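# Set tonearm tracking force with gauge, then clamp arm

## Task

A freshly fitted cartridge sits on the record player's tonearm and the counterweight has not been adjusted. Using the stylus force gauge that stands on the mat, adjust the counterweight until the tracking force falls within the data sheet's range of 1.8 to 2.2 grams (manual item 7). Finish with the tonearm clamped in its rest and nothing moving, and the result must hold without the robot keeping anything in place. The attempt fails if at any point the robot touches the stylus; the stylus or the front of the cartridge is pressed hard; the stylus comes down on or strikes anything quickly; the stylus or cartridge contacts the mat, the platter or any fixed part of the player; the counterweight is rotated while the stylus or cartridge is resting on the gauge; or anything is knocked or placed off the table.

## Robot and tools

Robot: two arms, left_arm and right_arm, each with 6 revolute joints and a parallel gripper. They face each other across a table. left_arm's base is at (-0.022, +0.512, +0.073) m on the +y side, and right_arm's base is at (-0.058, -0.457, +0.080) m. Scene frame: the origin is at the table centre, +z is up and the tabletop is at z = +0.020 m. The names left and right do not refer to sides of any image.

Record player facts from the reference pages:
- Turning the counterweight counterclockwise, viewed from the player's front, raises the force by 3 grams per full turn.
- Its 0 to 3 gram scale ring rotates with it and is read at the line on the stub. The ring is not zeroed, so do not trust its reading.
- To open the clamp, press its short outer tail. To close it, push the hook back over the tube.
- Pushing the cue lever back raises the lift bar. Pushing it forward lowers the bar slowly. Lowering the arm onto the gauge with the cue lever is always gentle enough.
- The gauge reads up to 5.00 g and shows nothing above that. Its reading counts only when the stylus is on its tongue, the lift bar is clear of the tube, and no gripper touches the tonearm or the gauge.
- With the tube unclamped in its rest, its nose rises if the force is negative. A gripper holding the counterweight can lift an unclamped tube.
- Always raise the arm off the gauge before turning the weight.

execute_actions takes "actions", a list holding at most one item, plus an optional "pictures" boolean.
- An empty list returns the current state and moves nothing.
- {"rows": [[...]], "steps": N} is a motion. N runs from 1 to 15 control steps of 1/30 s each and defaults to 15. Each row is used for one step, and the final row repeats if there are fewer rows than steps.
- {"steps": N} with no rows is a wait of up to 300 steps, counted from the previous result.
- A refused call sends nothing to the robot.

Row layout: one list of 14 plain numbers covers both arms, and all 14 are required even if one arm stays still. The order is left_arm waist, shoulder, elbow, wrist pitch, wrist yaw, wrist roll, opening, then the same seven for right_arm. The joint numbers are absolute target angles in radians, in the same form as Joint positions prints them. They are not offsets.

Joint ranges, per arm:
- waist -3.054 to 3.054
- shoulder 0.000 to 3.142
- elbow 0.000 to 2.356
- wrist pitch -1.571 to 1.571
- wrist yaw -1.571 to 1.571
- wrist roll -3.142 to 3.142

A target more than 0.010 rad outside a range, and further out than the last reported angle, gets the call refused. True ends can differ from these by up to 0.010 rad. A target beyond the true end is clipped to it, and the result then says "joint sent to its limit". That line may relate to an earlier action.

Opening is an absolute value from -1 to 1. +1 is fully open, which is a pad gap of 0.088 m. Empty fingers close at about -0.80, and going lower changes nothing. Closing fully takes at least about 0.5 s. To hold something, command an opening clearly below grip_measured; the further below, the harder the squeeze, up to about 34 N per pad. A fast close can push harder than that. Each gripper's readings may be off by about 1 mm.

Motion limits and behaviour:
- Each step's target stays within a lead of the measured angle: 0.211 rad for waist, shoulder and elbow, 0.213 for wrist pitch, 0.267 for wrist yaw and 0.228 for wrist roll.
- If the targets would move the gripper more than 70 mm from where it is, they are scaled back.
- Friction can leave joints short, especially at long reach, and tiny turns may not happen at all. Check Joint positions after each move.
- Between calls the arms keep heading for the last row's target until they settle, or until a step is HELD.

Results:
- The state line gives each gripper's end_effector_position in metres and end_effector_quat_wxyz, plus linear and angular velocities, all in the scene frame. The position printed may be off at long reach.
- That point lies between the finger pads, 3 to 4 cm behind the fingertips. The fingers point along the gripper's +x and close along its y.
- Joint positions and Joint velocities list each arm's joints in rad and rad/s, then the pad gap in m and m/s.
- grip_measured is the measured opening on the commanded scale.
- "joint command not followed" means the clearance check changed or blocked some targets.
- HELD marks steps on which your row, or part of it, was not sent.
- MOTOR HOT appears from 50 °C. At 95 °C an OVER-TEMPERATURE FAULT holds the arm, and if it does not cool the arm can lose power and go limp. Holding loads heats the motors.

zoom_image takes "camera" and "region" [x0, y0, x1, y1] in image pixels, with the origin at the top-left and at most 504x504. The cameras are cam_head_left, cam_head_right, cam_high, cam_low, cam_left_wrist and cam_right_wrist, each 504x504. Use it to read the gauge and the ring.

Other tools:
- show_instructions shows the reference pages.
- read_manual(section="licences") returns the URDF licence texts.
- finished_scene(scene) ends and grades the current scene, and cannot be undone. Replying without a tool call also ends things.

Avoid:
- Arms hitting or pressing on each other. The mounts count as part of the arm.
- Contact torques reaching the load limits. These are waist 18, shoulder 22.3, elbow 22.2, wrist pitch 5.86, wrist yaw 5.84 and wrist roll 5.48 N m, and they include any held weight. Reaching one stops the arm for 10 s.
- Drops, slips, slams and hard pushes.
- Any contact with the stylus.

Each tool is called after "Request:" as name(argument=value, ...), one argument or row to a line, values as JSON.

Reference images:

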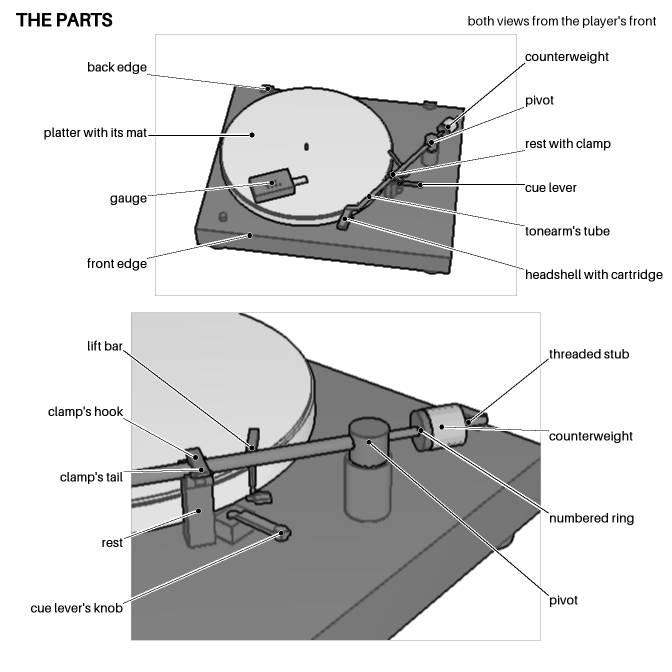

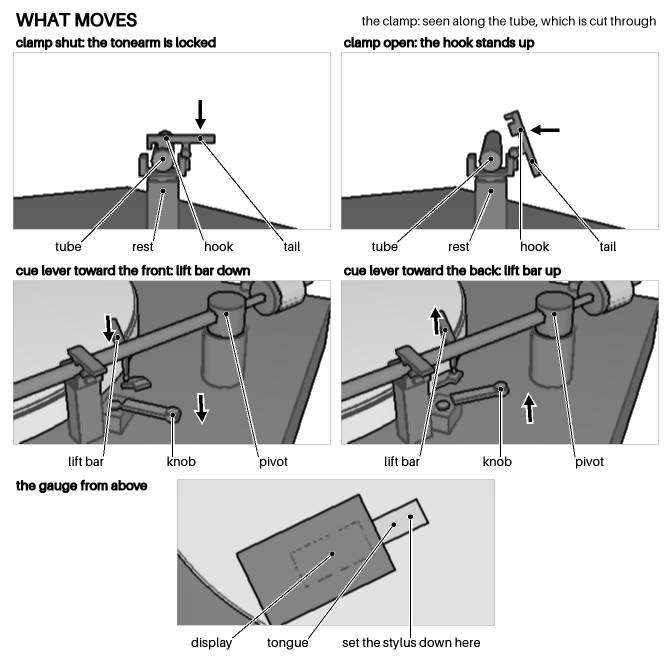

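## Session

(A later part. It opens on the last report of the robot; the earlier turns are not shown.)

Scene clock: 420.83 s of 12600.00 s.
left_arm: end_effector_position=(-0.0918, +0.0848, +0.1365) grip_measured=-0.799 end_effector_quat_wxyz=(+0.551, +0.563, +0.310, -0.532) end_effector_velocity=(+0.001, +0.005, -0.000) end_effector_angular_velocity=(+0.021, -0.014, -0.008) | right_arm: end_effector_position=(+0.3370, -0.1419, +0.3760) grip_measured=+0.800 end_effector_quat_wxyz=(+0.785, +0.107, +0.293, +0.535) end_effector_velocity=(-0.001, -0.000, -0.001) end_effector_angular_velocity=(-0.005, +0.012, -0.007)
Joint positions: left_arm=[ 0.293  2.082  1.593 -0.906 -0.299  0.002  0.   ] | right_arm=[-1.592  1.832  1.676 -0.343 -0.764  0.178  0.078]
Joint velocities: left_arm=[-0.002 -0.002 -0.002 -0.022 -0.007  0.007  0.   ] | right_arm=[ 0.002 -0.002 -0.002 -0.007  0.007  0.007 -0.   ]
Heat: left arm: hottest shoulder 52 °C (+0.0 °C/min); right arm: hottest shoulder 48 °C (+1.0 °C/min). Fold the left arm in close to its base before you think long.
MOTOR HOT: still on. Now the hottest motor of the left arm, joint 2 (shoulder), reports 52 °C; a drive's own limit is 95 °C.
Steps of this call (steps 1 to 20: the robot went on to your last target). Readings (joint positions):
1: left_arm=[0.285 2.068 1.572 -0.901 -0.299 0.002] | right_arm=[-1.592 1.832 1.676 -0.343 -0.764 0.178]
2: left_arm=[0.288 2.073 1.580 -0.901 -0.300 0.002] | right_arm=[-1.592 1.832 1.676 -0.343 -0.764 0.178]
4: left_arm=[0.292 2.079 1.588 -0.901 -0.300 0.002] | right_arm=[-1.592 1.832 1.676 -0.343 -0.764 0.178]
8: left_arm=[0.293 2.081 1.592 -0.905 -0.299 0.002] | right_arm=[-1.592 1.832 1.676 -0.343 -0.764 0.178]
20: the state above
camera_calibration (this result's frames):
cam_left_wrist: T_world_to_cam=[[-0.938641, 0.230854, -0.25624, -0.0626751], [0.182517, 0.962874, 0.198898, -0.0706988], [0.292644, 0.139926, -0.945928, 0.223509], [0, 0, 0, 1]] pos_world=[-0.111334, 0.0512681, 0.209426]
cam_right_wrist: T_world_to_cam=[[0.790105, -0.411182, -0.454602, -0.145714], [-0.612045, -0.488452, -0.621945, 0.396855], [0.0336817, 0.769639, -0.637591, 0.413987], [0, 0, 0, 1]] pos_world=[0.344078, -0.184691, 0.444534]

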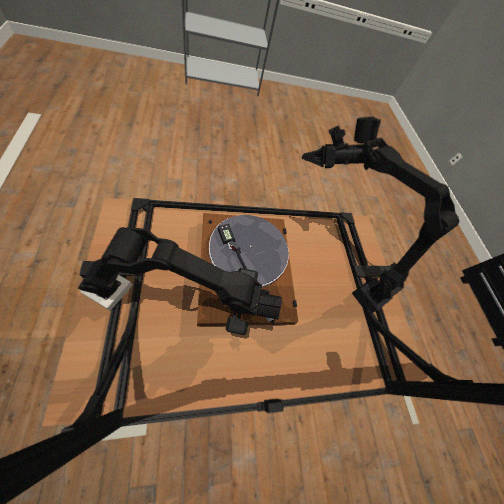

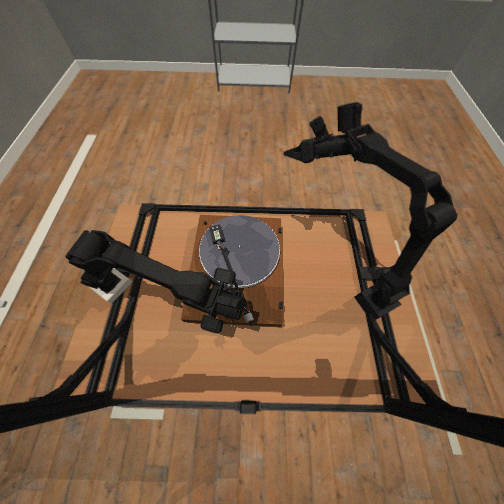

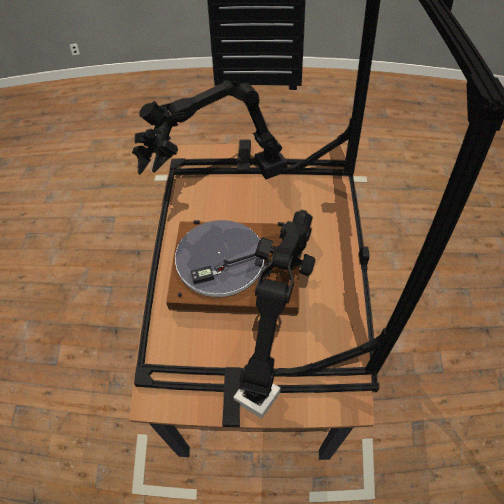

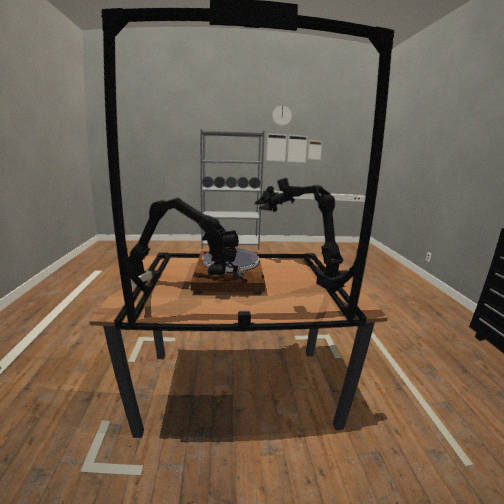

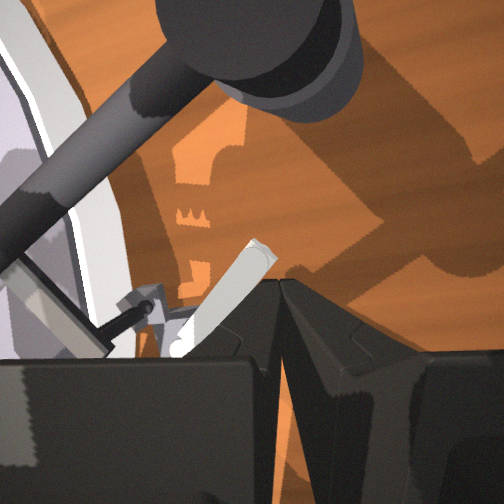

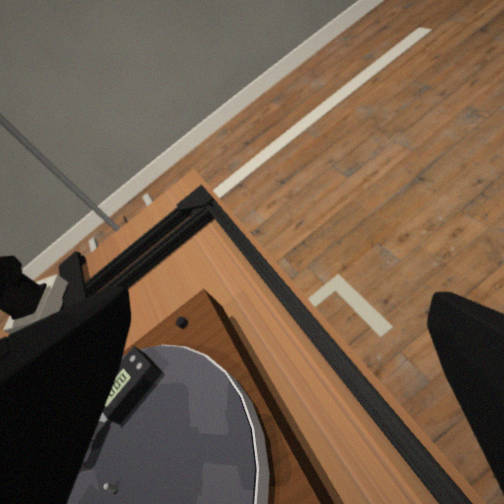

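Request:
execute_actions(
  actions=[
    {"rows":[[0.28,2.06,1.56,-0.895,-0.3,0,-1,-1.592,1.831,1.677,-0.343,-0.764,0.178,0.8],[0.27,2.03,1.52,-0.885,-0.3,0,-1,-1.592,1.831,1.677,-0.343,-0.764,0.178,0.8],[0.26,2.0,1.49,-0.885,-0.3,0,-1,-1.592,1.831,1.677,-0.343,-0.764,0.178,0.8],[0.25,1.97,1.48,-0.90,-0.3,0,-1,-1.592,1.831,1.677,-0.343,-0.764,0.178,0.8],[0.25,1.94,1.50,-0.95,-0.3,0,-1,-1.592,1.831,1.677,-0.343,-0.764,0.178,0.8],[0.25,1.91,1.53,-1.0,-0.3,0,-1,-1.592,1.831,1.677,-0.343,-0.764,0.178,0.8],[0.25,1.89,1.57,-1.06,-0.3,0,-1,-1.592,1.831,1.677,-0.343,-0.764,0.178,0.8],[0.25,1.88,1.62,-1.12,-0.3,0,-1,-1.592,1.831,1.677,-0.343,-0.764,0.178,0.8],[0.25,1.88,1.68,-1.2,-0.3,0,-1,-1.592,1.831,1.677,-0.343,-0.764,0.178,0.8]],"steps":15},
  ],
  pictures=false,
)

Request:
execute_actions(
  actions=[
    {"rows":[[0.703,2.10,2.05,-1.50,0,1.0,-0.3,-1.592,1.831,1.677,-0.343,-0.764,0.178,0.8]],"steps":15},
  ],
  pictures=false,
)

Request:
execute_actions(
  actions=[
    {"rows":[[0.703,2.225,2.145,-1.468,0,1.31,-0.3,-1.592,1.831,1.677,-0.343,-0.764,0.178,0.8]],"steps":15},
  ],
  pictures=false,
)

Request:
execute_actions(
  actions=[
    {"steps":10},
  ],
)

Scene clock: 429.77 s of 12600.00 s.
left_arm: end_effector_position=(-0.0979, +0.1267, +0.2318) grip_measured=-0.799 end_effector_quat_wxyz=(+0.543, +0.564, +0.295, -0.547) end_effector_velocity=(+0.007, +0.022, +0.024) end_effector_angular_velocity=(+0.068, -0.013, +0.008) | right_arm: end_effector_position=(+0.3370, -0.1419, +0.3760) grip_measured=+0.800 end_effector_quat_wxyz=(+0.785, +0.107, +0.293, +0.535) end_effector_velocity=(+0.000, -0.002, +0.003) end_effector_angular_velocity=(-0.004, -0.010, -0.006)
Joint positions: left_arm=[ 0.25   1.871  1.673 -1.182 -0.3    0.002  0.   ] | right_arm=[-1.592  1.832  1.676 -0.343 -0.764  0.178  0.078]
Joint velocities: left_arm=[ 0.002 -0.027  0.071 -0.168  0.007 -0.007  0.   ] | right_arm=[-0.002 -0.007  0.002 -0.007  0.007 -0.007 -0.   ]
Heat: left arm: hottest shoulder 52 °C (-1.0 °C/min); right arm: hottest shoulder 48 °C (+1.0 °C/min). Fold the left arm in close to its base before you think long.
MOTOR HOT: still on. Now the hottest motor of the left arm, joint 2 (shoulder), reports 52 °C; a drive's own limit is 95 °C.
Steps of this call (steps 1 to 15: the robot went on to your last target; steps 16 to 90: nothing new was sent; then 5.43 s passed at rest; steps 91 to 105: all 15 steps of this action). Readings (joint positions):
91: left_arm=[0.292 2.081 1.591 -0.905 -0.300 0.002] | right_arm=[-1.592 1.832 1.676 -0.343 -0.764 0.178]
92: left_arm=[0.291 2.074 1.580 -0.894 -0.301 0.002] | right_arm=[-1.592 1.832 1.676 -0.343 -0.764 0.178]
94: left_arm=[0.281 2.043 1.537 -0.893 -0.301 0.002] | right_arm=[-1.592 1.832 1.676 -0.343 -0.764 0.178]
98: left_arm=[0.253 1.962 1.537 -1.017 -0.299 0.002] | right_arm=[-1.592 1.832 1.676 -0.343 -0.764 0.178]
105: the state above

Scene clock: 430.27 s of 12600.00 s.
left_arm: end_effector_position=(+0.0413, +0.1128, +0.2313) grip_measured=-0.303 end_effector_quat_wxyz=(+0.284, +0.650, +0.274, -0.649) end_effector_velocity=(-0.079, -0.001, +0.000) end_effector_angular_velocity=(+0.049, +0.047, -1.148) | right_arm: end_effector_position=(+0.3370, -0.1419, +0.3760) grip_measured=+0.800 end_effector_quat_wxyz=(+0.785, +0.107, +0.293, +0.535) end_effector_velocity=(-0.000, -0.001, -0.003) end_effector_angular_velocity=(-0.008, -0.007, +0.012)
Joint positions: left_arm=[ 0.713  2.1    2.039 -1.496 -0.004  0.916  0.024] | right_arm=[-1.592  1.832  1.676 -0.343 -0.764  0.178  0.078]
Joint velocities: left_arm=[-0.173 -0.002 -0.002 -0.051  0.051  0.974  0.001] | right_arm=[-0.002  0.002 -0.002 -0.007 -0.007 -0.022 -0.   ]
Heat: left arm: hottest shoulder 52 °C (-1.0 °C/min); right arm: hottest shoulder 48 °C (+1.0 °C/min). Fold the left arm in close to its base before you think long.
MOTOR HOT: still on. Now the hottest motor of the left arm, joint 2 (shoulder), reports 52 °C; a drive's own limit is 95 °C.
Steps of this call (steps 1 to 15: all 15 steps of this action). Readings (joint positions):
1: left_arm=[0.268 1.906 1.720 -1.252 -0.224 0.059] | right_arm=[-1.592 1.832 1.676 -0.343 -0.764 0.178]
2: left_arm=[0.309 1.950 1.785 -1.313 -0.148 0.128] | right_arm=[-1.592 1.832 1.676 -0.343 -0.764 0.178]
4: left_arm=[0.413 2.036 1.900 -1.398 -0.073 0.258] | right_arm=[-1.592 1.832 1.676 -0.343 -0.764 0.178]
8: left_arm=[0.629 2.100 1.996 -1.471 -0.025 0.504] | right_arm=[-1.592 1.832 1.676 -0.343 -0.764 0.178]
15: the state above

Scene clock: 430.77 s of 12600.00 s.
left_arm: end_effector_position=(+0.0399, +0.0841, +0.2063) grip_measured=-0.300 end_effector_quat_wxyz=(+0.149, +0.692, +0.140, -0.692) end_effector_velocity=(+0.000, -0.003, +0.005) end_effector_angular_velocity=(-0.021, -0.011, -0.024) | right_arm: end_effector_position=(+0.3370, -0.1419, +0.3760) grip_measured=+0.800 end_effector_quat_wxyz=(+0.785, +0.107, +0.293, +0.535) end_effector_velocity=(-0.001, -0.001, +0.001) end_effector_angular_velocity=(+0.000, -0.003, +0.007)
Joint positions: left_arm=[ 0.701  2.223  2.135 -1.469 -0.001  1.303  0.024] | right_arm=[-1.592  1.832  1.676 -0.343 -0.764  0.178  0.078]
Joint velocities: left_arm=[-0.002 -0.007  0.007  0.007 -0.007  0.022 -0.   ] | right_arm=[-0.002 -0.002  0.002 -0.007 -0.007 -0.007 -0.   ]
Heat: left arm: hottest shoulder 52 °C (-1.0 °C/min); right arm: hottest shoulder 48 °C (+1.0 °C/min). Fold the left arm in close to its base before you think long.
MOTOR HOT: still on. Now the hottest motor of the left arm, joint 2 (shoulder), reports 52 °C; a drive's own limit is 95 °C.
Steps of this call (steps 1 to 15: all 15 steps of this action). Readings (joint positions):
1: left_arm=[0.708 2.120 2.058 -1.505 -0.003 0.978] | right_arm=[-1.592 1.832 1.676 -0.343 -0.764 0.178]
2: left_arm=[0.704 2.140 2.086 -1.488 -0.002 1.045] | right_arm=[-1.592 1.832 1.676 -0.343 -0.764 0.178]
4: left_arm=[0.701 2.176 2.118 -1.468 -0.001 1.169] | right_arm=[-1.592 1.832 1.676 -0.343 -0.764 0.178]
8: left_arm=[0.701 2.218 2.124 -1.471 -0.001 1.274] | right_arm=[-1.592 1.832 1.676 -0.343 -0.764 0.178]
15: the state above

Scene clock: 431.10 s of 12600.00 s.
left_arm: end_effector_position=(+0.0399, +0.0841, +0.2064) grip_measured=-0.300 end_effector_quat_wxyz=(+0.148, +0.693, +0.139, -0.692) end_effector_velocity=(-0.002, +0.001, +0.004) end_effector_angular_velocity=(-0.003, +0.007, -0.010) | right_arm: end_effector_position=(+0.3370, -0.1419, +0.3760) grip_measured=+0.800 end_effector_quat_wxyz=(+0.785, +0.107, +0.293, +0.535) end_effector_velocity=(-0.004, -0.002, -0.003) end_effector_angular_velocity=(-0.009, +0.015, +0.007)
Joint positions: left_arm=[ 0.701  2.223  2.135 -1.469 -0.001  1.305  0.024] | right_arm=[-1.592  1.832  1.676 -0.343 -0.764  0.178  0.078]
Joint velocities: left_arm=[-0.002 -0.007  0.002 -0.007  0.007  0.007 -0.   ] | right_arm=[-0.002 -0.007 -0.007 -0.022 -0.007 -0.007 -0.   ]
Heat: left arm: hottest shoulder 52 °C (-1.0 °C/min); right arm: hottest shoulder 48 °C (+1.0 °C/min). Fold the left arm in close to its base before you think long.
MOTOR HOT: still on. Now the hottest motor of the left arm, joint 2 (shoulder), reports 52 °C; a drive's own limit is 95 °C.
Steps of this call (steps 1 to 10: the robot went on to your last target). Readings (joint positions):
1: left_arm=[0.701 2.223 2.135 -1.469 -0.001 1.304] | right_arm=[-1.592 1.832 1.676 -0.343 -0.764 0.178]
2: left_arm=[0.701 2.223 2.135 -1.469 -0.001 1.304] | right_arm=[-1.592 1.832 1.676 -0.343 -0.764 0.178]
4: left_arm=[0.701 2.223 2.135 -1.469 -0.001 1.305] | right_arm=[-1.592 1.832 1.676 -0.343 -0.764 0.178]
8: left_arm=[0.701 2.223 2.135 -1.469 -0.001 1.305] | right_arm=[-1.592 1.832 1.676 -0.343 -0.764 0.178]
10: the state above
camera_calibration (this result's frames):
cam_left_wrist: T_world_to_cam=[[-0.377832, 0.925478, 0.0271017, -0.0601996], [0.86357, 0.341699, 0.370795, -0.118324], [0.333902, 0.163502, -0.928319, 0.24393], [0, 0, 0, 1]] pos_world=[-0.0020129, 0.0562615, 0.27195]
cam_right_wrist: T_world_to_cam=[[0.790316, -0.411123, -0.454289, -0.145894], [-0.611767, -0.488593, -0.622108, 0.396802], [0.0337999, 0.769581, -0.637654, 0.413963], [0, 0, 0, 1]] pos_world=[0.34406, -0.184684, 0.444541]

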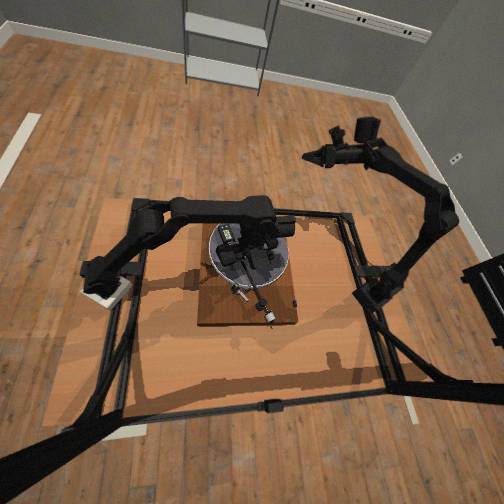

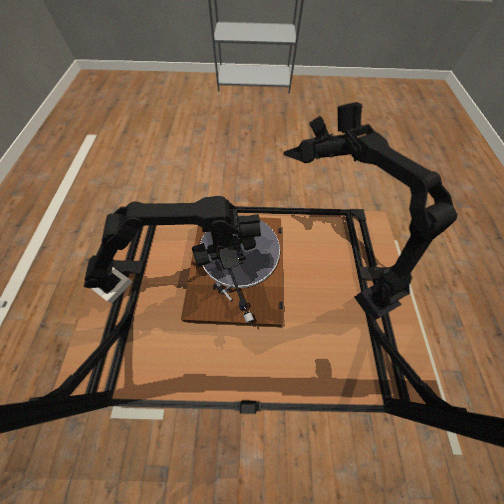

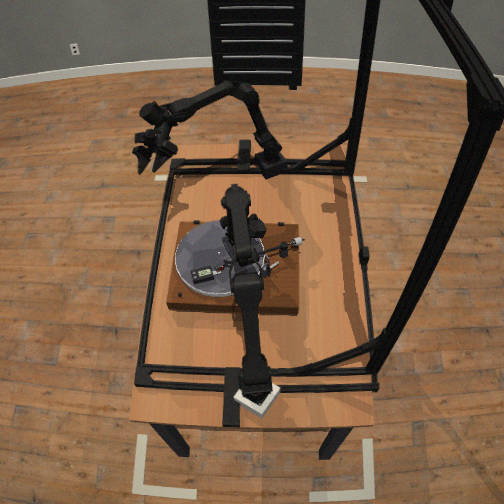

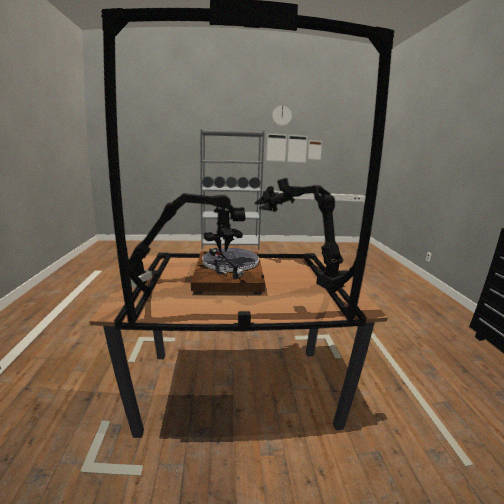

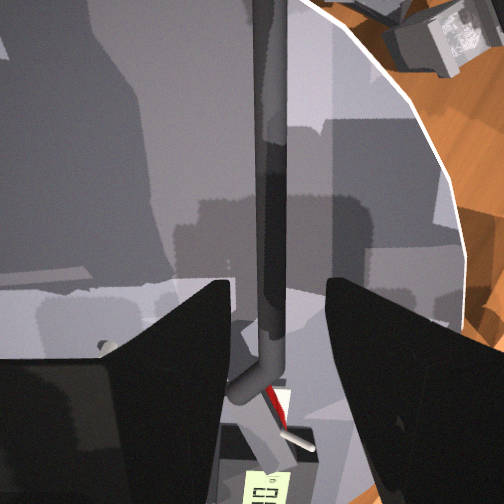

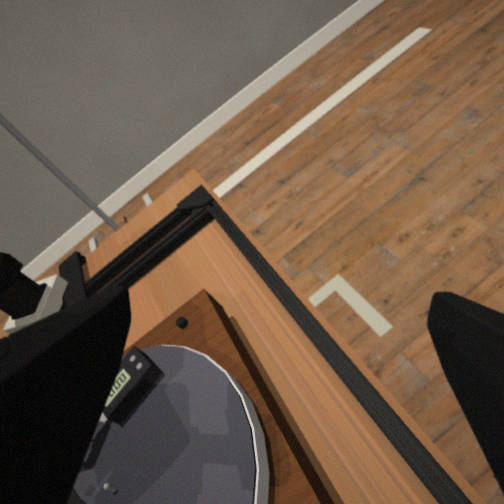

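Request:
execute_actions(
  actions=[
    {"rows":[[0.702,2.226,2.11,-1.445,0,1.31,-0.3,-1.592,1.831,1.677,-0.343,-0.764,0.178,0.8],[0.702,2.226,2.085,-1.425,0,1.31,-0.3,-1.592,1.831,1.677,-0.343,-0.764,0.178,0.8],[0.702,2.227,2.06,-1.405,0,1.31,-0.3,-1.592,1.831,1.677,-0.343,-0.764,0.178,0.8],[0.702,2.227,2.035,-1.385,0,1.31,-0.3,-1.592,1.831,1.677,-0.343,-0.764,0.178,0.8],[0.702,2.228,2.01,-1.362,0,1.31,-0.3,-1.592,1.831,1.677,-0.343,-0.764,0.178,0.8],[0.702,2.228,1.99,-1.345,0,1.31,-0.3,-1.592,1.831,1.677,-0.343,-0.764,0.178,0.8],[0.702,2.228,1.977,-1.333,0,1.31,-0.3,-1.592,1.831,1.677,-0.343,-0.764,0.178,0.8]],"steps":15},
  ],
  pictures=false,
)

Request:
execute_actions(
  actions=[
    {"rows":[[0.702,2.228,1.977,-1.333,0,1.31,-0.4,-1.592,1.831,1.677,-0.343,-0.764,0.178,0.8],[0.702,2.228,1.977,-1.333,0,1.31,-0.47,-1.592,1.831,1.677,-0.343,-0.764,0.178,0.8],[0.702,2.228,1.977,-1.333,0,1.31,-0.52,-1.592,1.831,1.677,-0.343,-0.764,0.178,0.8],[0.702,2.228,1.977,-1.333,0,1.31,-0.56,-1.592,1.831,1.677,-0.343,-0.764,0.178,0.8],[0.702,2.228,1.977,-1.333,0,1.31,-0.59,-1.592,1.831,1.677,-0.343,-0.764,0.178,0.8],[0.702,2.228,1.977,-1.333,0,1.31,-0.62,-1.592,1.831,1.677,-0.343,-0.764,0.178,0.8],[0.702,2.228,1.977,-1.333,0,1.31,-0.65,-1.592,1.831,1.677,-0.343,-0.764,0.178,0.8],[0.702,2.228,1.977,-1.333,0,1.31,-0.67,-1.592,1.831,1.677,-0.343,-0.764,0.178,0.8]],"steps":15},
  ],
  pictures=false,
)

Request:
execute_actions(
  actions=[
    {"rows":[[0.702,2.225,1.995,-1.338,0,1.31,-0.67,-1.592,1.831,1.677,-0.343,-0.764,0.178,0.8],[0.702,2.222,2.002,-1.343,0,1.31,-0.67,-1.592,1.831,1.677,-0.343,-0.764,0.178,0.8],[0.702,2.220,2.009,-1.348,0,1.31,-0.67,-1.592,1.831,1.677,-0.343,-0.764,0.178,0.8],[0.702,2.218,2.016,-1.353,0,1.31,-0.67,-1.592,1.831,1.677,-0.343,-0.764,0.178,0.8],[0.702,2.216,2.022,-1.358,0,1.31,-0.67,-1.592,1.831,1.677,-0.343,-0.764,0.178,0.8]],"steps":15},
  ],
)

Scene clock: 443.60 s of 12600.00 s.
left_arm: end_effector_position=(+0.0400, +0.0844, +0.1668) grip_measured=-0.300 end_effector_quat_wxyz=(+0.141, +0.693, +0.146, -0.692) end_effector_velocity=(+0.000, -0.001, -0.002) end_effector_angular_velocity=(-0.001, -0.008, +0.005) | right_arm: end_effector_position=(+0.3370, -0.1419, +0.3761) grip_measured=+0.800 end_effector_quat_wxyz=(+0.785, +0.107, +0.293, +0.535) end_effector_velocity=(-0.004, -0.001, +0.002) end_effector_angular_velocity=(+0.003, -0.013, +0.024)
Joint positions: left_arm=[ 0.701  2.229  1.987 -1.336 -0.001  1.306  0.024] | right_arm=[-1.592  1.832  1.676 -0.343 -0.764  0.178  0.078]
Joint velocities: left_arm=[-0.002  0.002 -0.002  0.007 -0.007 -0.007 -0.   ] | right_arm=[-0.002 -0.007 -0.002 -0.007 -0.022 -0.022 -0.   ]
Heat: left arm: hottest shoulder 54 °C (+0.0 °C/min); right arm: hottest shoulder 49 °C (+2.0 °C/min). Fold the left arm in close to its base before you think long.
MOTOR HOT: still on. Now the hottest motor of the left arm, joint 2 (shoulder), reports 54 °C; a drive's own limit is 95 °C.
Steps of this call (steps 1 to 15: the robot went on to your last target; steps 16 to 90: nothing new was sent; then 9.00 s passed at rest; steps 91 to 105: all 15 steps of this action). Readings (joint positions):
91: left_arm=[0.701 2.223 2.134 -1.466 -0.001 1.305] | right_arm=[-1.592 1.832 1.676 -0.343 -0.764 0.178]
92: left_arm=[0.701 2.223 2.127 -1.453 -0.001 1.305] | right_arm=[-1.592 1.832 1.676 -0.343 -0.764 0.178]
94: left_arm=[0.701 2.223 2.099 -1.423 -0.001 1.305] | right_arm=[-1.592 1.832 1.676 -0.343 -0.764 0.178]
98: left_arm=[0.701 2.226 2.016 -1.363 -0.001 1.305] | right_arm=[-1.592 1.832 1.676 -0.343 -0.764 0.178]
105: the state above

Scene clock: 444.10 s of 12600.00 s.
left_arm: end_effector_position=(+0.0403, +0.0837, +0.1663) grip_measured=-0.632 end_effector_quat_wxyz=(+0.143, +0.693, +0.145, -0.692) end_effector_velocity=(+0.004, -0.000, +0.002) end_effector_angular_velocity=(-0.009, -0.023, -0.005) | right_arm: end_effector_position=(+0.3370, -0.1419, +0.3761) grip_measured=+0.800 end_effector_quat_wxyz=(+0.785, +0.107, +0.293, +0.535) end_effector_velocity=(+0.001, -0.002, -0.001) end_effector_angular_velocity=(-0.008, -0.002, -0.006)
Joint positions: left_arm=[ 0.701  2.229  1.986 -1.331 -0.002  1.306  0.008] | right_arm=[-1.592  1.832  1.676 -0.343 -0.764  0.178  0.078]
Joint velocities: left_arm=[ 0.002 -0.007 -0.002  0.007 -0.022  0.007 -0.001] | right_arm=[-0.002 -0.002 -0.002 -0.007  0.007 -0.007 -0.   ]
Heat: left arm: hottest shoulder 54 °C (+0.0 °C/min); right arm: hottest shoulder 49 °C (+2.0 °C/min). Fold the left arm in close to its base before you think long.
MOTOR HOT: still on. Now the hottest motor of the left arm, joint 2 (shoulder), reports 54 °C; a drive's own limit is 95 °C.
Steps of this call (steps 1 to 15: all 15 steps of this action). Readings (joint positions):
1: left_arm=[0.701 2.229 1.987 -1.336 -0.001 1.306] | right_arm=[-1.592 1.832 1.676 -0.343 -0.764 0.178]
2: left_arm=[0.701 2.229 1.987 -1.336 -0.001 1.306] | right_arm=[-1.592 1.832 1.676 -0.343 -0.764 0.178]
4: left_arm=[0.701 2.229 1.986 -1.336 -0.001 1.306] | right_arm=[-1.592 1.832 1.676 -0.343 -0.764 0.178]
8: left_arm=[0.701 2.229 1.986 -1.335 -0.001 1.306] | right_arm=[-1.592 1.832 1.676 -0.343 -0.764 0.178]
15: the state above

Scene clock: 444.60 s of 12600.00 s.
left_arm: end_effector_position=(+0.0402, +0.0831, +0.1720) grip_measured=-0.634 end_effector_quat_wxyz=(+0.145, +0.693, +0.145, -0.691) end_effector_velocity=(-0.003, +0.005, +0.000) end_effector_angular_velocity=(+0.021, +0.010, +0.005) | right_arm: end_effector_position=(+0.3370, -0.1419, +0.3760) grip_measured=+0.800 end_effector_quat_wxyz=(+0.785, +0.107, +0.293, +0.535) end_effector_velocity=(-0.004, +0.000, +0.002) end_effector_angular_velocity=(+0.000, -0.003, +0.011)
Joint positions: left_arm=[ 0.701  2.229  2.008 -1.351 -0.002  1.302  0.008] | right_arm=[-1.592  1.832  1.676 -0.343 -0.764  0.178  0.078]
Joint velocities: left_arm=[-0.002 -0.002 -0.002 -0.022  0.007 -0.007 -0.   ] | right_arm=[ 0.002 -0.007 -0.002 -0.007 -0.007 -0.007 -0.   ]
Heat: left arm: hottest shoulder 54 °C (+0.0 °C/min); right arm: hottest shoulder 49 °C (+2.0 °C/min). Fold the left arm in close to its base before you think long.
MOTOR HOT: still on. Now the hottest motor of the left arm, joint 2 (shoulder), reports 54 °C; a drive's own limit is 95 °C.
Steps of this call (steps 1 to 15: all 15 steps of this action). Readings (joint positions):
1: left_arm=[0.701 2.229 1.986 -1.331 -0.002 1.305] | right_arm=[-1.592 1.832 1.676 -0.343 -0.764 0.178]
2: left_arm=[0.701 2.229 1.986 -1.331 -0.002 1.305] | right_arm=[-1.592 1.832 1.676 -0.343 -0.764 0.178]
4: left_arm=[0.701 2.230 1.992 -1.335 -0.002 1.304] | right_arm=[-1.592 1.832 1.676 -0.343 -0.764 0.178]
8: left_arm=[0.701 2.229 2.003 -1.347 -0.002 1.302] | right_arm=[-1.592 1.832 1.676 -0.343 -0.764 0.178]
15: the state above
camera_calibration (this result's frames):
cam_left_wrist: T_world_to_cam=[[-0.381302, 0.923538, 0.0410629, -0.0603674], [0.862912, 0.339633, 0.374208, -0.105937], [0.331649, 0.17812, -0.926435, 0.210546], [0, 0, 0, 1]] pos_world=[-0.00143141, 0.0542288, 0.237179]
cam_right_wrist: T_world_to_cam=[[0.790316, -0.411123, -0.454289, -0.145894], [-0.611767, -0.488593, -0.622108, 0.396802], [0.0337999, 0.769581, -0.637654, 0.413963], [0, 0, 0, 1]] pos_world=[0.34406, -0.184684, 0.444541]

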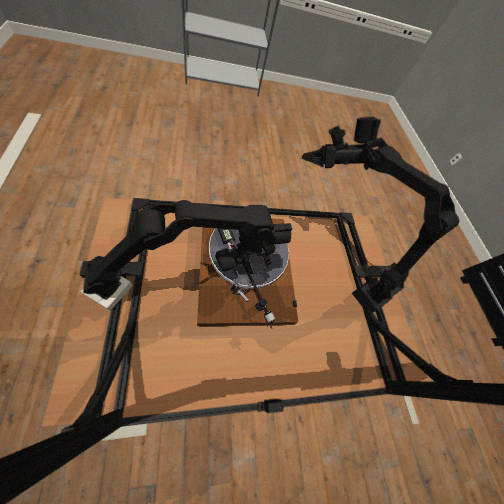

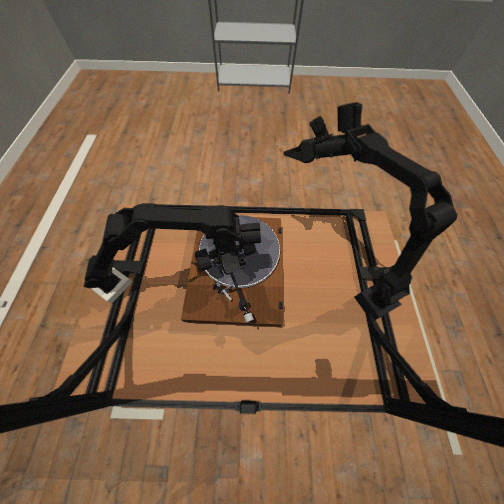

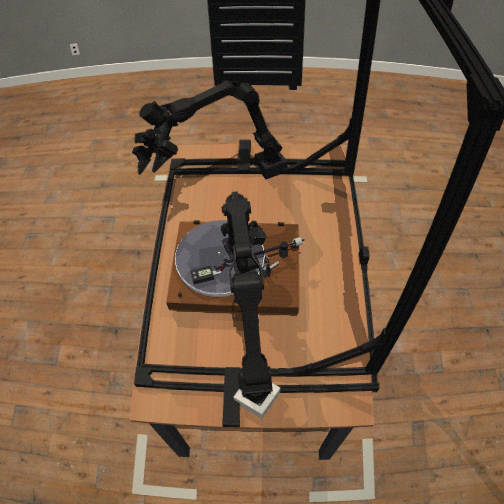

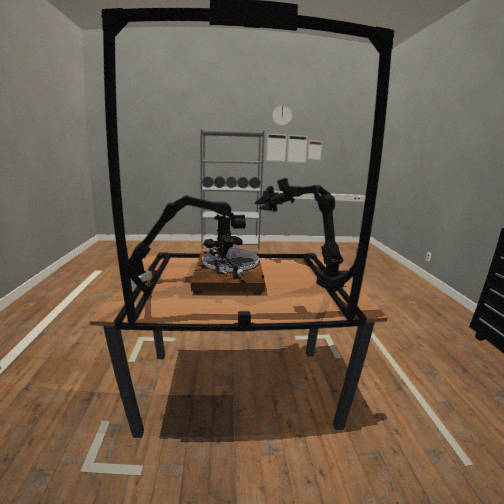

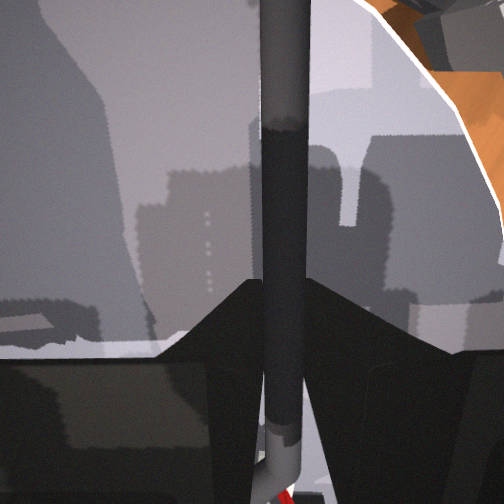

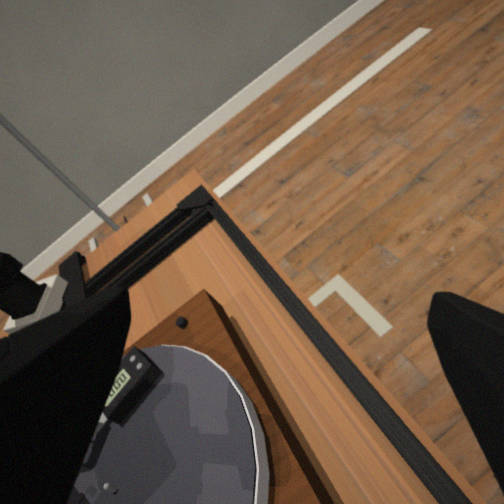

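Request:
execute_actions(
  actions=[
    {"rows":[[0.699,2.217,2.0,-1.351,0,1.298,-0.67,-1.592,1.831,1.677,-0.343,-0.764,0.178,0.8],[0.698,2.210,1.989,-1.347,0,1.287,-0.67,-1.592,1.831,1.677,-0.343,-0.764,0.178,0.8],[0.697,2.203,1.978,-1.343,0,1.276,-0.67,-1.592,1.831,1.677,-0.343,-0.764,0.178,0.8],[0.696,2.195,1.967,-1.339,0,1.264,-0.67,-1.592,1.831,1.677,-0.343,-0.764,0.178,0.8],[0.695,2.188,1.956,-1.335,0,1.253,-0.67,-1.592,1.831,1.677,-0.343,-0.764,0.178,0.8],[0.694,2.181,1.945,-1.331,0,1.242,-0.67,-1.592,1.831,1.677,-0.343,-0.764,0.178,0.8],[0.693,2.174,1.934,-1.326,0,1.231,-0.67,-1.592,1.831,1.677,-0.343,-0.764,0.178,0.8],[0.692,2.167,1.923,-1.322,0,1.220,-0.67,-1.592,1.831,1.677,-0.343,-0.764,0.178,0.8],[0.691,2.160,1.912,-1.318,0,1.209,-0.67,-1.592,1.831,1.677,-0.343,-0.764,0.178,0.8],[0.690,2.152,1.901,-1.314,0,1.197,-0.67,-1.592,1.831,1.677,-0.343,-0.764,0.178,0.8],[0.689,2.145,1.890,-1.310,0,1.186,-0.67,-1.592,1.831,1.677,-0.343,-0.764,0.178,0.8],[0.688,2.138,1.879,-1.306,0,1.175,-0.67,-1.592,1.831,1.677,-0.343,-0.764,0.178,0.8],[0.686,2.131,1.869,-1.302,0,1.161,-0.67,-1.592,1.831,1.677,-0.343,-0.764,0.178,0.8],[0.683,2.125,1.858,-1.299,0,1.148,-0.67,-1.592,1.831,1.677,-0.343,-0.764,0.178,0.8],[0.681,2.118,1.848,-1.295,0,1.134,-0.67,-1.592,1.831,1.677,-0.343,-0.764,0.178,0.8]],"steps":15},
  ],
  pictures=false,
)

Request:
execute_actions(
  actions=[
    {"rows":[[0.679,2.111,1.837,-1.292,0,1.120,-0.67,-1.592,1.831,1.677,-0.343,-0.764,0.178,0.8],[0.677,2.105,1.827,-1.288,0,1.107,-0.67,-1.592,1.831,1.677,-0.343,-0.764,0.178,0.8],[0.674,2.098,1.816,-1.285,0,1.093,-0.67,-1.592,1.831,1.677,-0.343,-0.764,0.178,0.8],[0.672,2.091,1.806,-1.281,0,1.079,-0.67,-1.592,1.831,1.677,-0.343,-0.764,0.178,0.8],[0.670,2.085,1.795,-1.278,0,1.066,-0.67,-1.592,1.831,1.677,-0.343,-0.764,0.178,0.8],[0.668,2.078,1.785,-1.274,0,1.052,-0.67,-1.592,1.831,1.677,-0.343,-0.764,0.178,0.8],[0.665,2.071,1.774,-1.271,0,1.038,-0.67,-1.592,1.831,1.677,-0.343,-0.764,0.178,0.8],[0.663,2.065,1.764,-1.267,0,1.025,-0.67,-1.592,1.831,1.677,-0.343,-0.764,0.178,0.8],[0.661,2.058,1.753,-1.264,0,1.011,-0.67,-1.592,1.831,1.677,-0.343,-0.764,0.178,0.8],[0.659,2.051,1.743,-1.260,0,0.997,-0.67,-1.592,1.831,1.677,-0.343,-0.764,0.178,0.8],[0.656,2.045,1.732,-1.257,0,0.984,-0.67,-1.592,1.831,1.677,-0.343,-0.764,0.178,0.8],[0.654,2.038,1.722,-1.253,0,0.97,-0.67,-1.592,1.831,1.677,-0.343,-0.764,0.178,0.8],[0.651,2.033,1.714,-1.251,0,0.955,-0.67,-1.592,1.831,1.677,-0.343,-0.764,0.178,0.8],[0.648,2.027,1.706,-1.248,0,0.940,-0.67,-1.592,1.831,1.677,-0.343,-0.764,0.178,0.8],[0.645,2.022,1.699,-1.246,0,0.926,-0.67,-1.592,1.831,1.677,-0.343,-0.764,0.178,0.8]],"steps":15},
  ],
  pictures=false,
)

Request:
execute_actions(
  actions=[
    {"rows":[[0.642,2.016,1.691,-1.244,0,0.911,-0.67,-1.592,1.831,1.677,-0.343,-0.764,0.178,0.8],[0.639,2.011,1.683,-1.241,0,0.896,-0.67,-1.592,1.831,1.677,-0.343,-0.764,0.178,0.8],[0.636,2.006,1.675,-1.239,0,0.881,-0.67,-1.592,1.831,1.677,-0.343,-0.764,0.178,0.8],[0.633,2.000,1.667,-1.237,0,0.866,-0.67,-1.592,1.831,1.677,-0.343,-0.764,0.178,0.8],[0.631,1.995,1.660,-1.234,0,0.852,-0.67,-1.592,1.831,1.677,-0.343,-0.764,0.178,0.8],[0.628,1.989,1.652,-1.232,0,0.837,-0.67,-1.592,1.831,1.677,-0.343,-0.764,0.178,0.8],[0.625,1.984,1.644,-1.230,0,0.822,-0.67,-1.592,1.831,1.677,-0.343,-0.764,0.178,0.8],[0.622,1.979,1.636,-1.227,0,0.807,-0.67,-1.592,1.831,1.677,-0.343,-0.764,0.178,0.8],[0.619,1.973,1.628,-1.225,0,0.792,-0.67,-1.592,1.831,1.677,-0.343,-0.764,0.178,0.8],[0.616,1.968,1.621,-1.223,0,0.778,-0.67,-1.592,1.831,1.677,-0.343,-0.764,0.178,0.8],[0.613,1.962,1.613,-1.220,0,0.763,-0.67,-1.592,1.831,1.677,-0.343,-0.764,0.178,0.8],[0.610,1.957,1.605,-1.218,0,0.748,-0.67,-1.592,1.831,1.677,-0.343,-0.764,0.178,0.8]],"steps":15},
  ],
  pictures=false,
)

Request:
execute_actions(
  actions=[
    {"steps":8},
  ],
  pictures=false,
)

Scene clock: 472.87 s of 12600.00 s.
left_arm: end_effector_position=(+0.0320, +0.0993, +0.1722) grip_measured=-0.635 end_effector_quat_wxyz=(+0.186, +0.682, +0.188, -0.682) end_effector_velocity=(-0.024, +0.044, +0.002) end_effector_angular_velocity=(+0.005, -0.022, +0.337) | right_arm: end_effector_position=(+0.3370, -0.1419, +0.3760) grip_measured=+0.800 end_effector_quat_wxyz=(+0.785, +0.107, +0.293, +0.535) end_effector_velocity=(-0.003, +0.001, +0.004) end_effector_angular_velocity=(+0.002, -0.007, +0.011)
Joint positions: left_arm=[ 0.688  2.151  1.883 -1.305  0.     1.167  0.008] | right_arm=[-1.592  1.832  1.676 -0.343 -0.764  0.178  0.078]
Joint velocities: left_arm=[-0.051 -0.208 -0.32   0.11  -0.022 -0.388 -0.   ] | right_arm=[ 0.002 -0.007  0.002 -0.007 -0.007 -0.007 -0.   ]
Heat: left arm: hottest shoulder 61 °C (+9.0 °C/min); right arm: hottest shoulder 49 °C (+1.0 °C/min). Fold the left arm in close to its base before you think long.
MOTOR HOT: still on. Now the hottest motor of the left arm, joint 2 (shoulder), reports 61 °C; a drive's own limit is 95 °C.
Steps of this call (steps 1 to 15: the robot went on to your last target; steps 16 to 90: nothing new was sent; then 24.77 s passed at rest; steps 91 to 105: all 15 steps of this action). Readings (joint positions):
91: left_arm=[0.701 2.229 2.011 -1.353 -0.002 1.302] | right_arm=[-1.592 1.832 1.676 -0.343 -0.764 0.178]
92: left_arm=[0.701 2.229 2.010 -1.353 -0.001 1.302] | right_arm=[-1.592 1.832 1.676 -0.343 -0.764 0.178]
94: left_arm=[0.701 2.222 1.998 -1.348 -0.000 1.290] | right_arm=[-1.592 1.832 1.676 -0.343 -0.764 0.178]
98: left_arm=[0.697 2.198 1.958 -1.334 0.000 1.249] | right_arm=[-1.592 1.832 1.676 -0.343 -0.764 0.178]
105: the state above

Scene clock: 473.37 s of 12600.00 s.
left_arm: end_effector_position=(+0.0162, +0.1212, +0.1719) grip_measured=-0.635 end_effector_quat_wxyz=(+0.244, +0.663, +0.247, -0.663) end_effector_velocity=(-0.037, +0.041, +0.002) end_effector_angular_velocity=(+0.012, +0.007, +0.322) | right_arm: end_effector_position=(+0.3370, -0.1419, +0.3760) grip_measured=+0.800 end_effector_quat_wxyz=(+0.785, +0.107, +0.293, +0.535) end_effector_velocity=(+0.000, -0.003, -0.001) end_effector_angular_velocity=(-0.002, +0.002, +0.002)
Joint positions: left_arm=[ 0.655  2.052  1.73  -1.252  0.     0.961  0.008] | right_arm=[-1.592  1.832  1.676 -0.343 -0.764  0.178  0.078]
Joint velocities: left_arm=[-0.081 -0.173 -0.252  0.066  0.007 -0.403  0.   ] | right_arm=[-0.007 -0.002 -0.002 -0.007 -0.007 -0.007  0.   ]
Heat: left arm: hottest shoulder 61 °C (+9.1 °C/min); right arm: hottest shoulder 49 °C (+1.0 °C/min). Fold the left arm in close to its base before you think long.
MOTOR HOT: still on. Now the hottest motor of the left arm, joint 2 (shoulder), reports 61 °C; a drive's own limit is 95 °C.
Steps of this call (steps 1 to 15: all 15 steps of this action). Readings (joint positions):
1: left_arm=[0.686 2.144 1.872 -1.302 0.000 1.154] | right_arm=[-1.592 1.832 1.676 -0.343 -0.764 0.178]
2: left_arm=[0.684 2.138 1.862 -1.298 0.000 1.141] | right_arm=[-1.592 1.832 1.676 -0.343 -0.764 0.178]
4: left_arm=[0.680 2.124 1.841 -1.291 0.000 1.114] | right_arm=[-1.592 1.832 1.676 -0.343 -0.764 0.178]
8: left_arm=[0.672 2.097 1.799 -1.276 0.000 1.059] | right_arm=[-1.592 1.832 1.676 -0.343 -0.764 0.178]
15: the state above

Scene clock: 473.87 s of 12600.00 s.
left_arm: end_effector_position=(-0.0013, +0.1384, +0.1718) grip_measured=-0.635 end_effector_quat_wxyz=(+0.296, +0.642, +0.298, -0.641) end_effector_velocity=(-0.007, +0.011, +0.002) end_effector_angular_velocity=(-0.006, -0.023, +0.054) | right_arm: end_effector_position=(+0.3370, -0.1419, +0.3760) grip_measured=+0.800 end_effector_quat_wxyz=(+0.785, +0.107, +0.293, +0.535) end_effector_velocity=(-0.003, -0.000, -0.004) end_effector_angular_velocity=(-0.005, +0.022, +0.019)
Joint positions: left_arm=[ 0.613  1.977  1.621 -1.218  0.001  0.76   0.008] | right_arm=[-1.592  1.832  1.676 -0.343 -0.764  0.178  0.078]
Joint velocities: left_arm=[-0.027 -0.051 -0.066  0.022 -0.022 -0.081 -0.   ] | right_arm=[-0.002  0.002 -0.002 -0.022 -0.022 -0.007 -0.   ]
Heat: left arm: hottest shoulder 61 °C (+9.0 °C/min); right arm: hottest shoulder 49 °C (+1.0 °C/min). Fold the left arm in close to its base before you think long.
MOTOR HOT: still on. Now the hottest motor of the left arm, joint 2 (shoulder), reports 61 °C; a drive's own limit is 95 °C.
Steps of this call (steps 1 to 15: all 15 steps of this action). Readings (joint positions):
1: left_arm=[0.653 2.046 1.721 -1.250 0.000 0.947] | right_arm=[-1.592 1.832 1.676 -0.343 -0.764 0.178]
2: left_arm=[0.650 2.040 1.713 -1.247 0.000 0.932] | right_arm=[-1.592 1.832 1.676 -0.343 -0.764 0.178]
4: left_arm=[0.644 2.029 1.696 -1.242 0.000 0.903] | right_arm=[-1.592 1.832 1.676 -0.343 -0.764 0.178]
8: left_arm=[0.632 2.007 1.665 -1.233 0.000 0.845] | right_arm=[-1.592 1.832 1.676 -0.343 -0.764 0.178]
15: the state above

Scene clock: 474.13 s of 12600.00 s.
left_arm: end_effector_position=(-0.0021, +0.1391, +0.1719) grip_measured=-0.635 end_effector_quat_wxyz=(+0.299, +0.641, +0.300, -0.640) end_effector_velocity=(+0.000, +0.002, +0.002) end_effector_angular_velocity=(+0.003, -0.007, +0.005) | right_arm: end_effector_position=(+0.3370, -0.1419, +0.3760) grip_measured=+0.800 end_effector_quat_wxyz=(+0.785, +0.107, +0.293, +0.535) end_effector_velocity=(-0.001, -0.001, -0.001) end_effector_angular_velocity=(-0.006, -0.012, +0.012)
Joint positions: left_arm=[ 0.611  1.973  1.616 -1.216  0.001  0.75   0.008] | right_arm=[-1.592  1.832  1.676 -0.343 -0.764  0.178  0.078]
Joint velocities: left_arm=[-0.002 -0.007 -0.002 -0.007 -0.007 -0.007 -0.   ] | right_arm=[-0.002 -0.002 -0.002 -0.007 -0.007 -0.022  0.   ]
Heat: left arm: hottest shoulder 61 °C (+9.1 °C/min); right arm: hottest shoulder 49 °C (+1.0 °C/min). Fold the left arm in close to its base before you think long.
MOTOR HOT: still on. Now the hottest motor of the left arm, joint 2 (shoulder), reports 61 °C; a drive's own limit is 95 °C.
Steps of this call (steps 1 to 8: the robot went on to your last target). Readings (joint positions):
1: left_arm=[0.612 1.976 1.619 -1.217 0.001 0.757] | right_arm=[-1.592 1.832 1.676 -0.343 -0.764 0.178]
2: left_arm=[0.612 1.975 1.618 -1.217 0.001 0.755] | right_arm=[-1.592 1.832 1.676 -0.343 -0.764 0.178]
4: left_arm=[0.612 1.974 1.617 -1.216 0.001 0.752] | right_arm=[-1.592 1.832 1.676 -0.343 -0.764 0.178]
8: the state above

Request:
execute_actions(
  actions=[
    {"rows":[[0.607,1.953,1.600,-1.216,0,0.736,-0.67,-1.592,1.831,1.677,-0.343,-0.764,0.178,0.8],[0.604,1.949,1.595,-1.215,0,0.725,-0.67,-1.592,1.831,1.677,-0.343,-0.764,0.178,0.8],[0.601,1.946,1.590,-1.214,0,0.714,-0.67,-1.592,1.831,1.677,-0.343,-0.764,0.178,0.8],[0.598,1.942,1.585,-1.213,0,0.703,-0.67,-1.592,1.831,1.677,-0.343,-0.764,0.178,0.8],[0.595,1.939,1.580,-1.212,0,0.692,-0.67,-1.592,1.831,1.677,-0.343,-0.764,0.178,0.8],[0.592,1.935,1.575,-1.210,0,0.680,-0.67,-1.592,1.831,1.677,-0.343,-0.764,0.178,0.8],[0.590,1.932,1.570,-1.209,0,0.669,-0.67,-1.592,1.831,1.677,-0.343,-0.764,0.178,0.8],[0.588,1.928,1.565,-1.208,0,0.658,-0.67,-1.592,1.831,1.677,-0.343,-0.764,0.178,0.8],[0.586,1.925,1.560,-1.207,0,0.647,-0.67,-1.592,1.831,1.677,-0.343,-0.764,0.178,0.8],[0.584,1.921,1.555,-1.206,0,0.637,-0.67,-1.592,1.831,1.677,-0.343,-0.764,0.178,0.8]],"steps":15},
  ],
  pictures=false,
)

Request:
execute_actions(
  actions=[
    {"steps":8},
  ],
)

Scene clock: 480.93 s of 12600.00 s.
left_arm: end_effector_position=(-0.0124, +0.1470, +0.1724) grip_measured=-0.635 end_effector_quat_wxyz=(+0.326, +0.627, +0.326, -0.628) end_effector_velocity=(-0.005, +0.009, -0.000) end_effector_angular_velocity=(+0.027, -0.007, +0.020) | right_arm: end_effector_position=(+0.3370, -0.1419, +0.3759) grip_measured=+0.800 end_effector_quat_wxyz=(+0.785, +0.107, +0.293, +0.535) end_effector_velocity=(-0.000, +0.000, -0.001) end_effector_angular_velocity=(-0.004, -0.010, -0.001)
Joint positions: left_arm=[ 0.585  1.938  1.569 -1.201  0.001  0.642  0.008] | right_arm=[-1.592  1.832  1.676 -0.343 -0.764  0.178  0.078]
Joint velocities: left_arm=[-0.017 -0.012 -0.017 -0.022 -0.007 -0.037 -0.   ] | right_arm=[ 0.002 -0.002 -0.007  0.007  0.007 -0.007 -0.   ]
Heat: left arm: hottest shoulder 61 °C (+9.0 °C/min); right arm: hottest shoulder 49 °C (+1.0 °C/min). Fold the left arm in close to its base before you think long.
MOTOR HOT: still on. Now the hottest motor of the left arm, joint 2 (shoulder), reports 61 °C; a drive's own limit is 95 °C.
Steps of this call (steps 1 to 15: the robot went on to your last target; steps 16 to 90: nothing new was sent; then 3.30 s passed at rest; steps 91 to 105: all 15 steps of this action). Readings (joint positions):
91: left_arm=[0.611 1.970 1.615 -1.215 0.001 0.748] | right_arm=[-1.592 1.832 1.676 -0.343 -0.764 0.178]
92: left_arm=[0.609 1.969 1.612 -1.215 0.001 0.743] | right_arm=[-1.592 1.832 1.676 -0.343 -0.764 0.178]
94: left_arm=[0.606 1.964 1.606 -1.213 0.001 0.726] | right_arm=[-1.592 1.832 1.676 -0.343 -0.764 0.178]
98: left_arm=[0.595 1.951 1.588 -1.208 0.001 0.685] | right_arm=[-1.592 1.832 1.676 -0.343 -0.764 0.178]
105: the state above

Scene clock: 481.20 s of 12600.00 s.
left_arm: end_effector_position=(-0.0127, +0.1473, +0.1726) grip_measured=-0.635 end_effector_quat_wxyz=(+0.326, +0.627, +0.326, -0.628) end_effector_velocity=(+0.000, +0.005, +0.000) end_effector_angular_velocity=(+0.022, -0.007, +0.005) | right_arm: end_effector_position=(+0.3370, -0.1419, +0.3759) grip_measured=+0.800 end_effector_quat_wxyz=(+0.785, +0.107, +0.293, +0.535) end_effector_velocity=(-0.001, -0.001, -0.001) end_effector_angular_velocity=(-0.002, +0.002, +0.007)
Joint positions: left_arm=[ 0.584  1.937  1.568 -1.201  0.001  0.639  0.008] | right_arm=[-1.592  1.832  1.676 -0.343 -0.764  0.178  0.078]
Joint velocities: left_arm=[-0.002 -0.002 -0.002 -0.022 -0.007 -0.007  0.   ] | right_arm=[-0.002 -0.002 -0.002 -0.007 -0.007 -0.007  0.   ]
Heat: left arm: hottest shoulder 61 °C (+9.1 °C/min); right arm: hottest shoulder 49 °C (+1.0 °C/min). Fold the left arm in close to its base before you think long.
MOTOR HOT: still on. Now the hottest motor of the left arm, joint 2 (shoulder), reports 61 °C; a drive's own limit is 95 °C.
Steps of this call (steps 1 to 8: the robot went on to your last target). Readings (joint positions):
1: left_arm=[0.584 1.938 1.569 -1.201 0.001 0.641] | right_arm=[-1.592 1.832 1.676 -0.343 -0.764 0.178]
2: left_arm=[0.584 1.938 1.569 -1.201 0.001 0.640] | right_arm=[-1.592 1.832 1.676 -0.343 -0.764 0.178]
4: left_arm=[0.584 1.937 1.568 -1.201 0.001 0.639] | right_arm=[-1.592 1.832 1.676 -0.343 -0.764 0.178]
8: the state above
camera_calibration (this result's frames):
cam_left_wrist: T_world_to_cam=[[-0.805522, 0.59117, 0.0406539, -0.0961856], [0.561552, 0.739658, 0.370897, -0.144502], [0.189193, 0.321595, -0.927784, 0.194483], [0, 0, 0, 1]] pos_world=[-0.033129, 0.101199, 0.237944]
cam_right_wrist: T_world_to_cam=[[0.790316, -0.411123, -0.454289, -0.145942], [-0.611767, -0.488593, -0.622108, 0.396749], [0.0337999, 0.769581, -0.637654, 0.413899], [0, 0, 0, 1]] pos_world=[0.344068, -0.18468, 0.444445]

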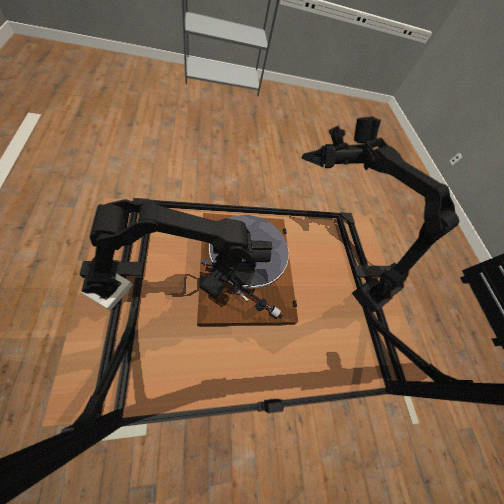

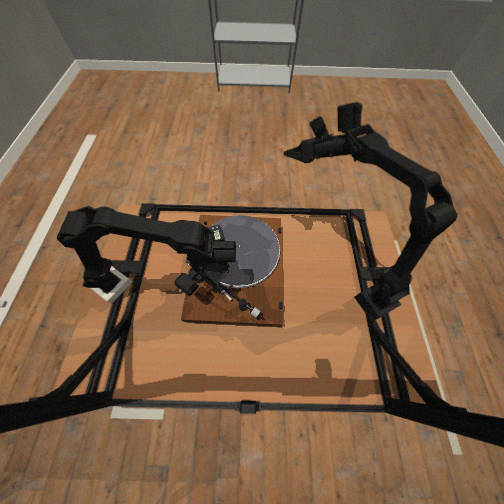

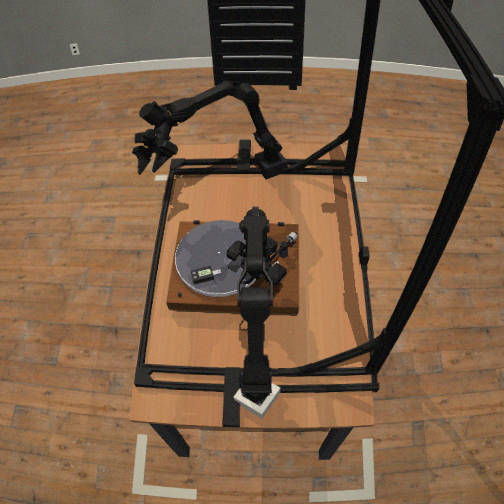

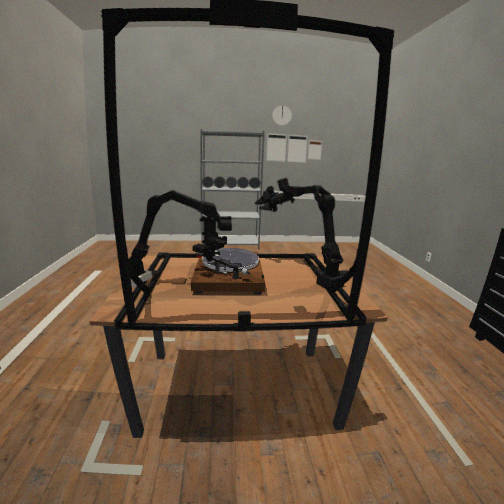

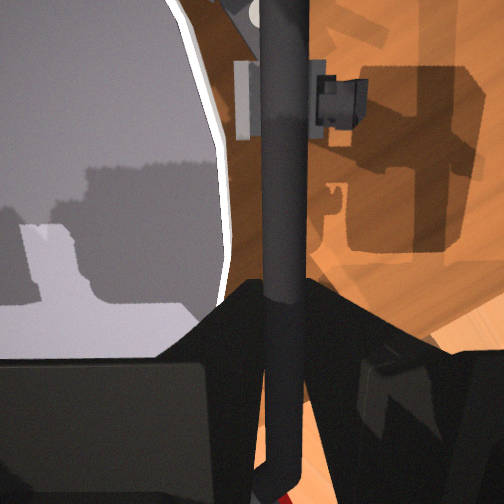

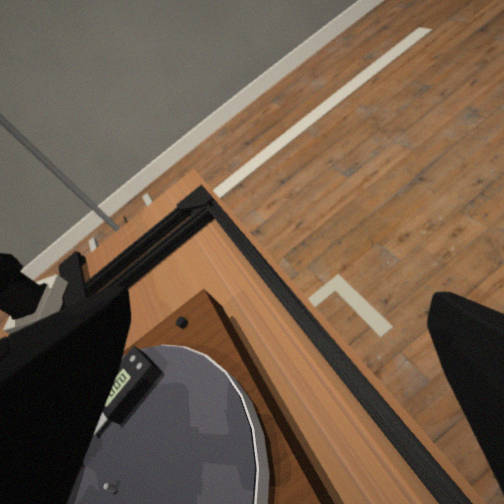

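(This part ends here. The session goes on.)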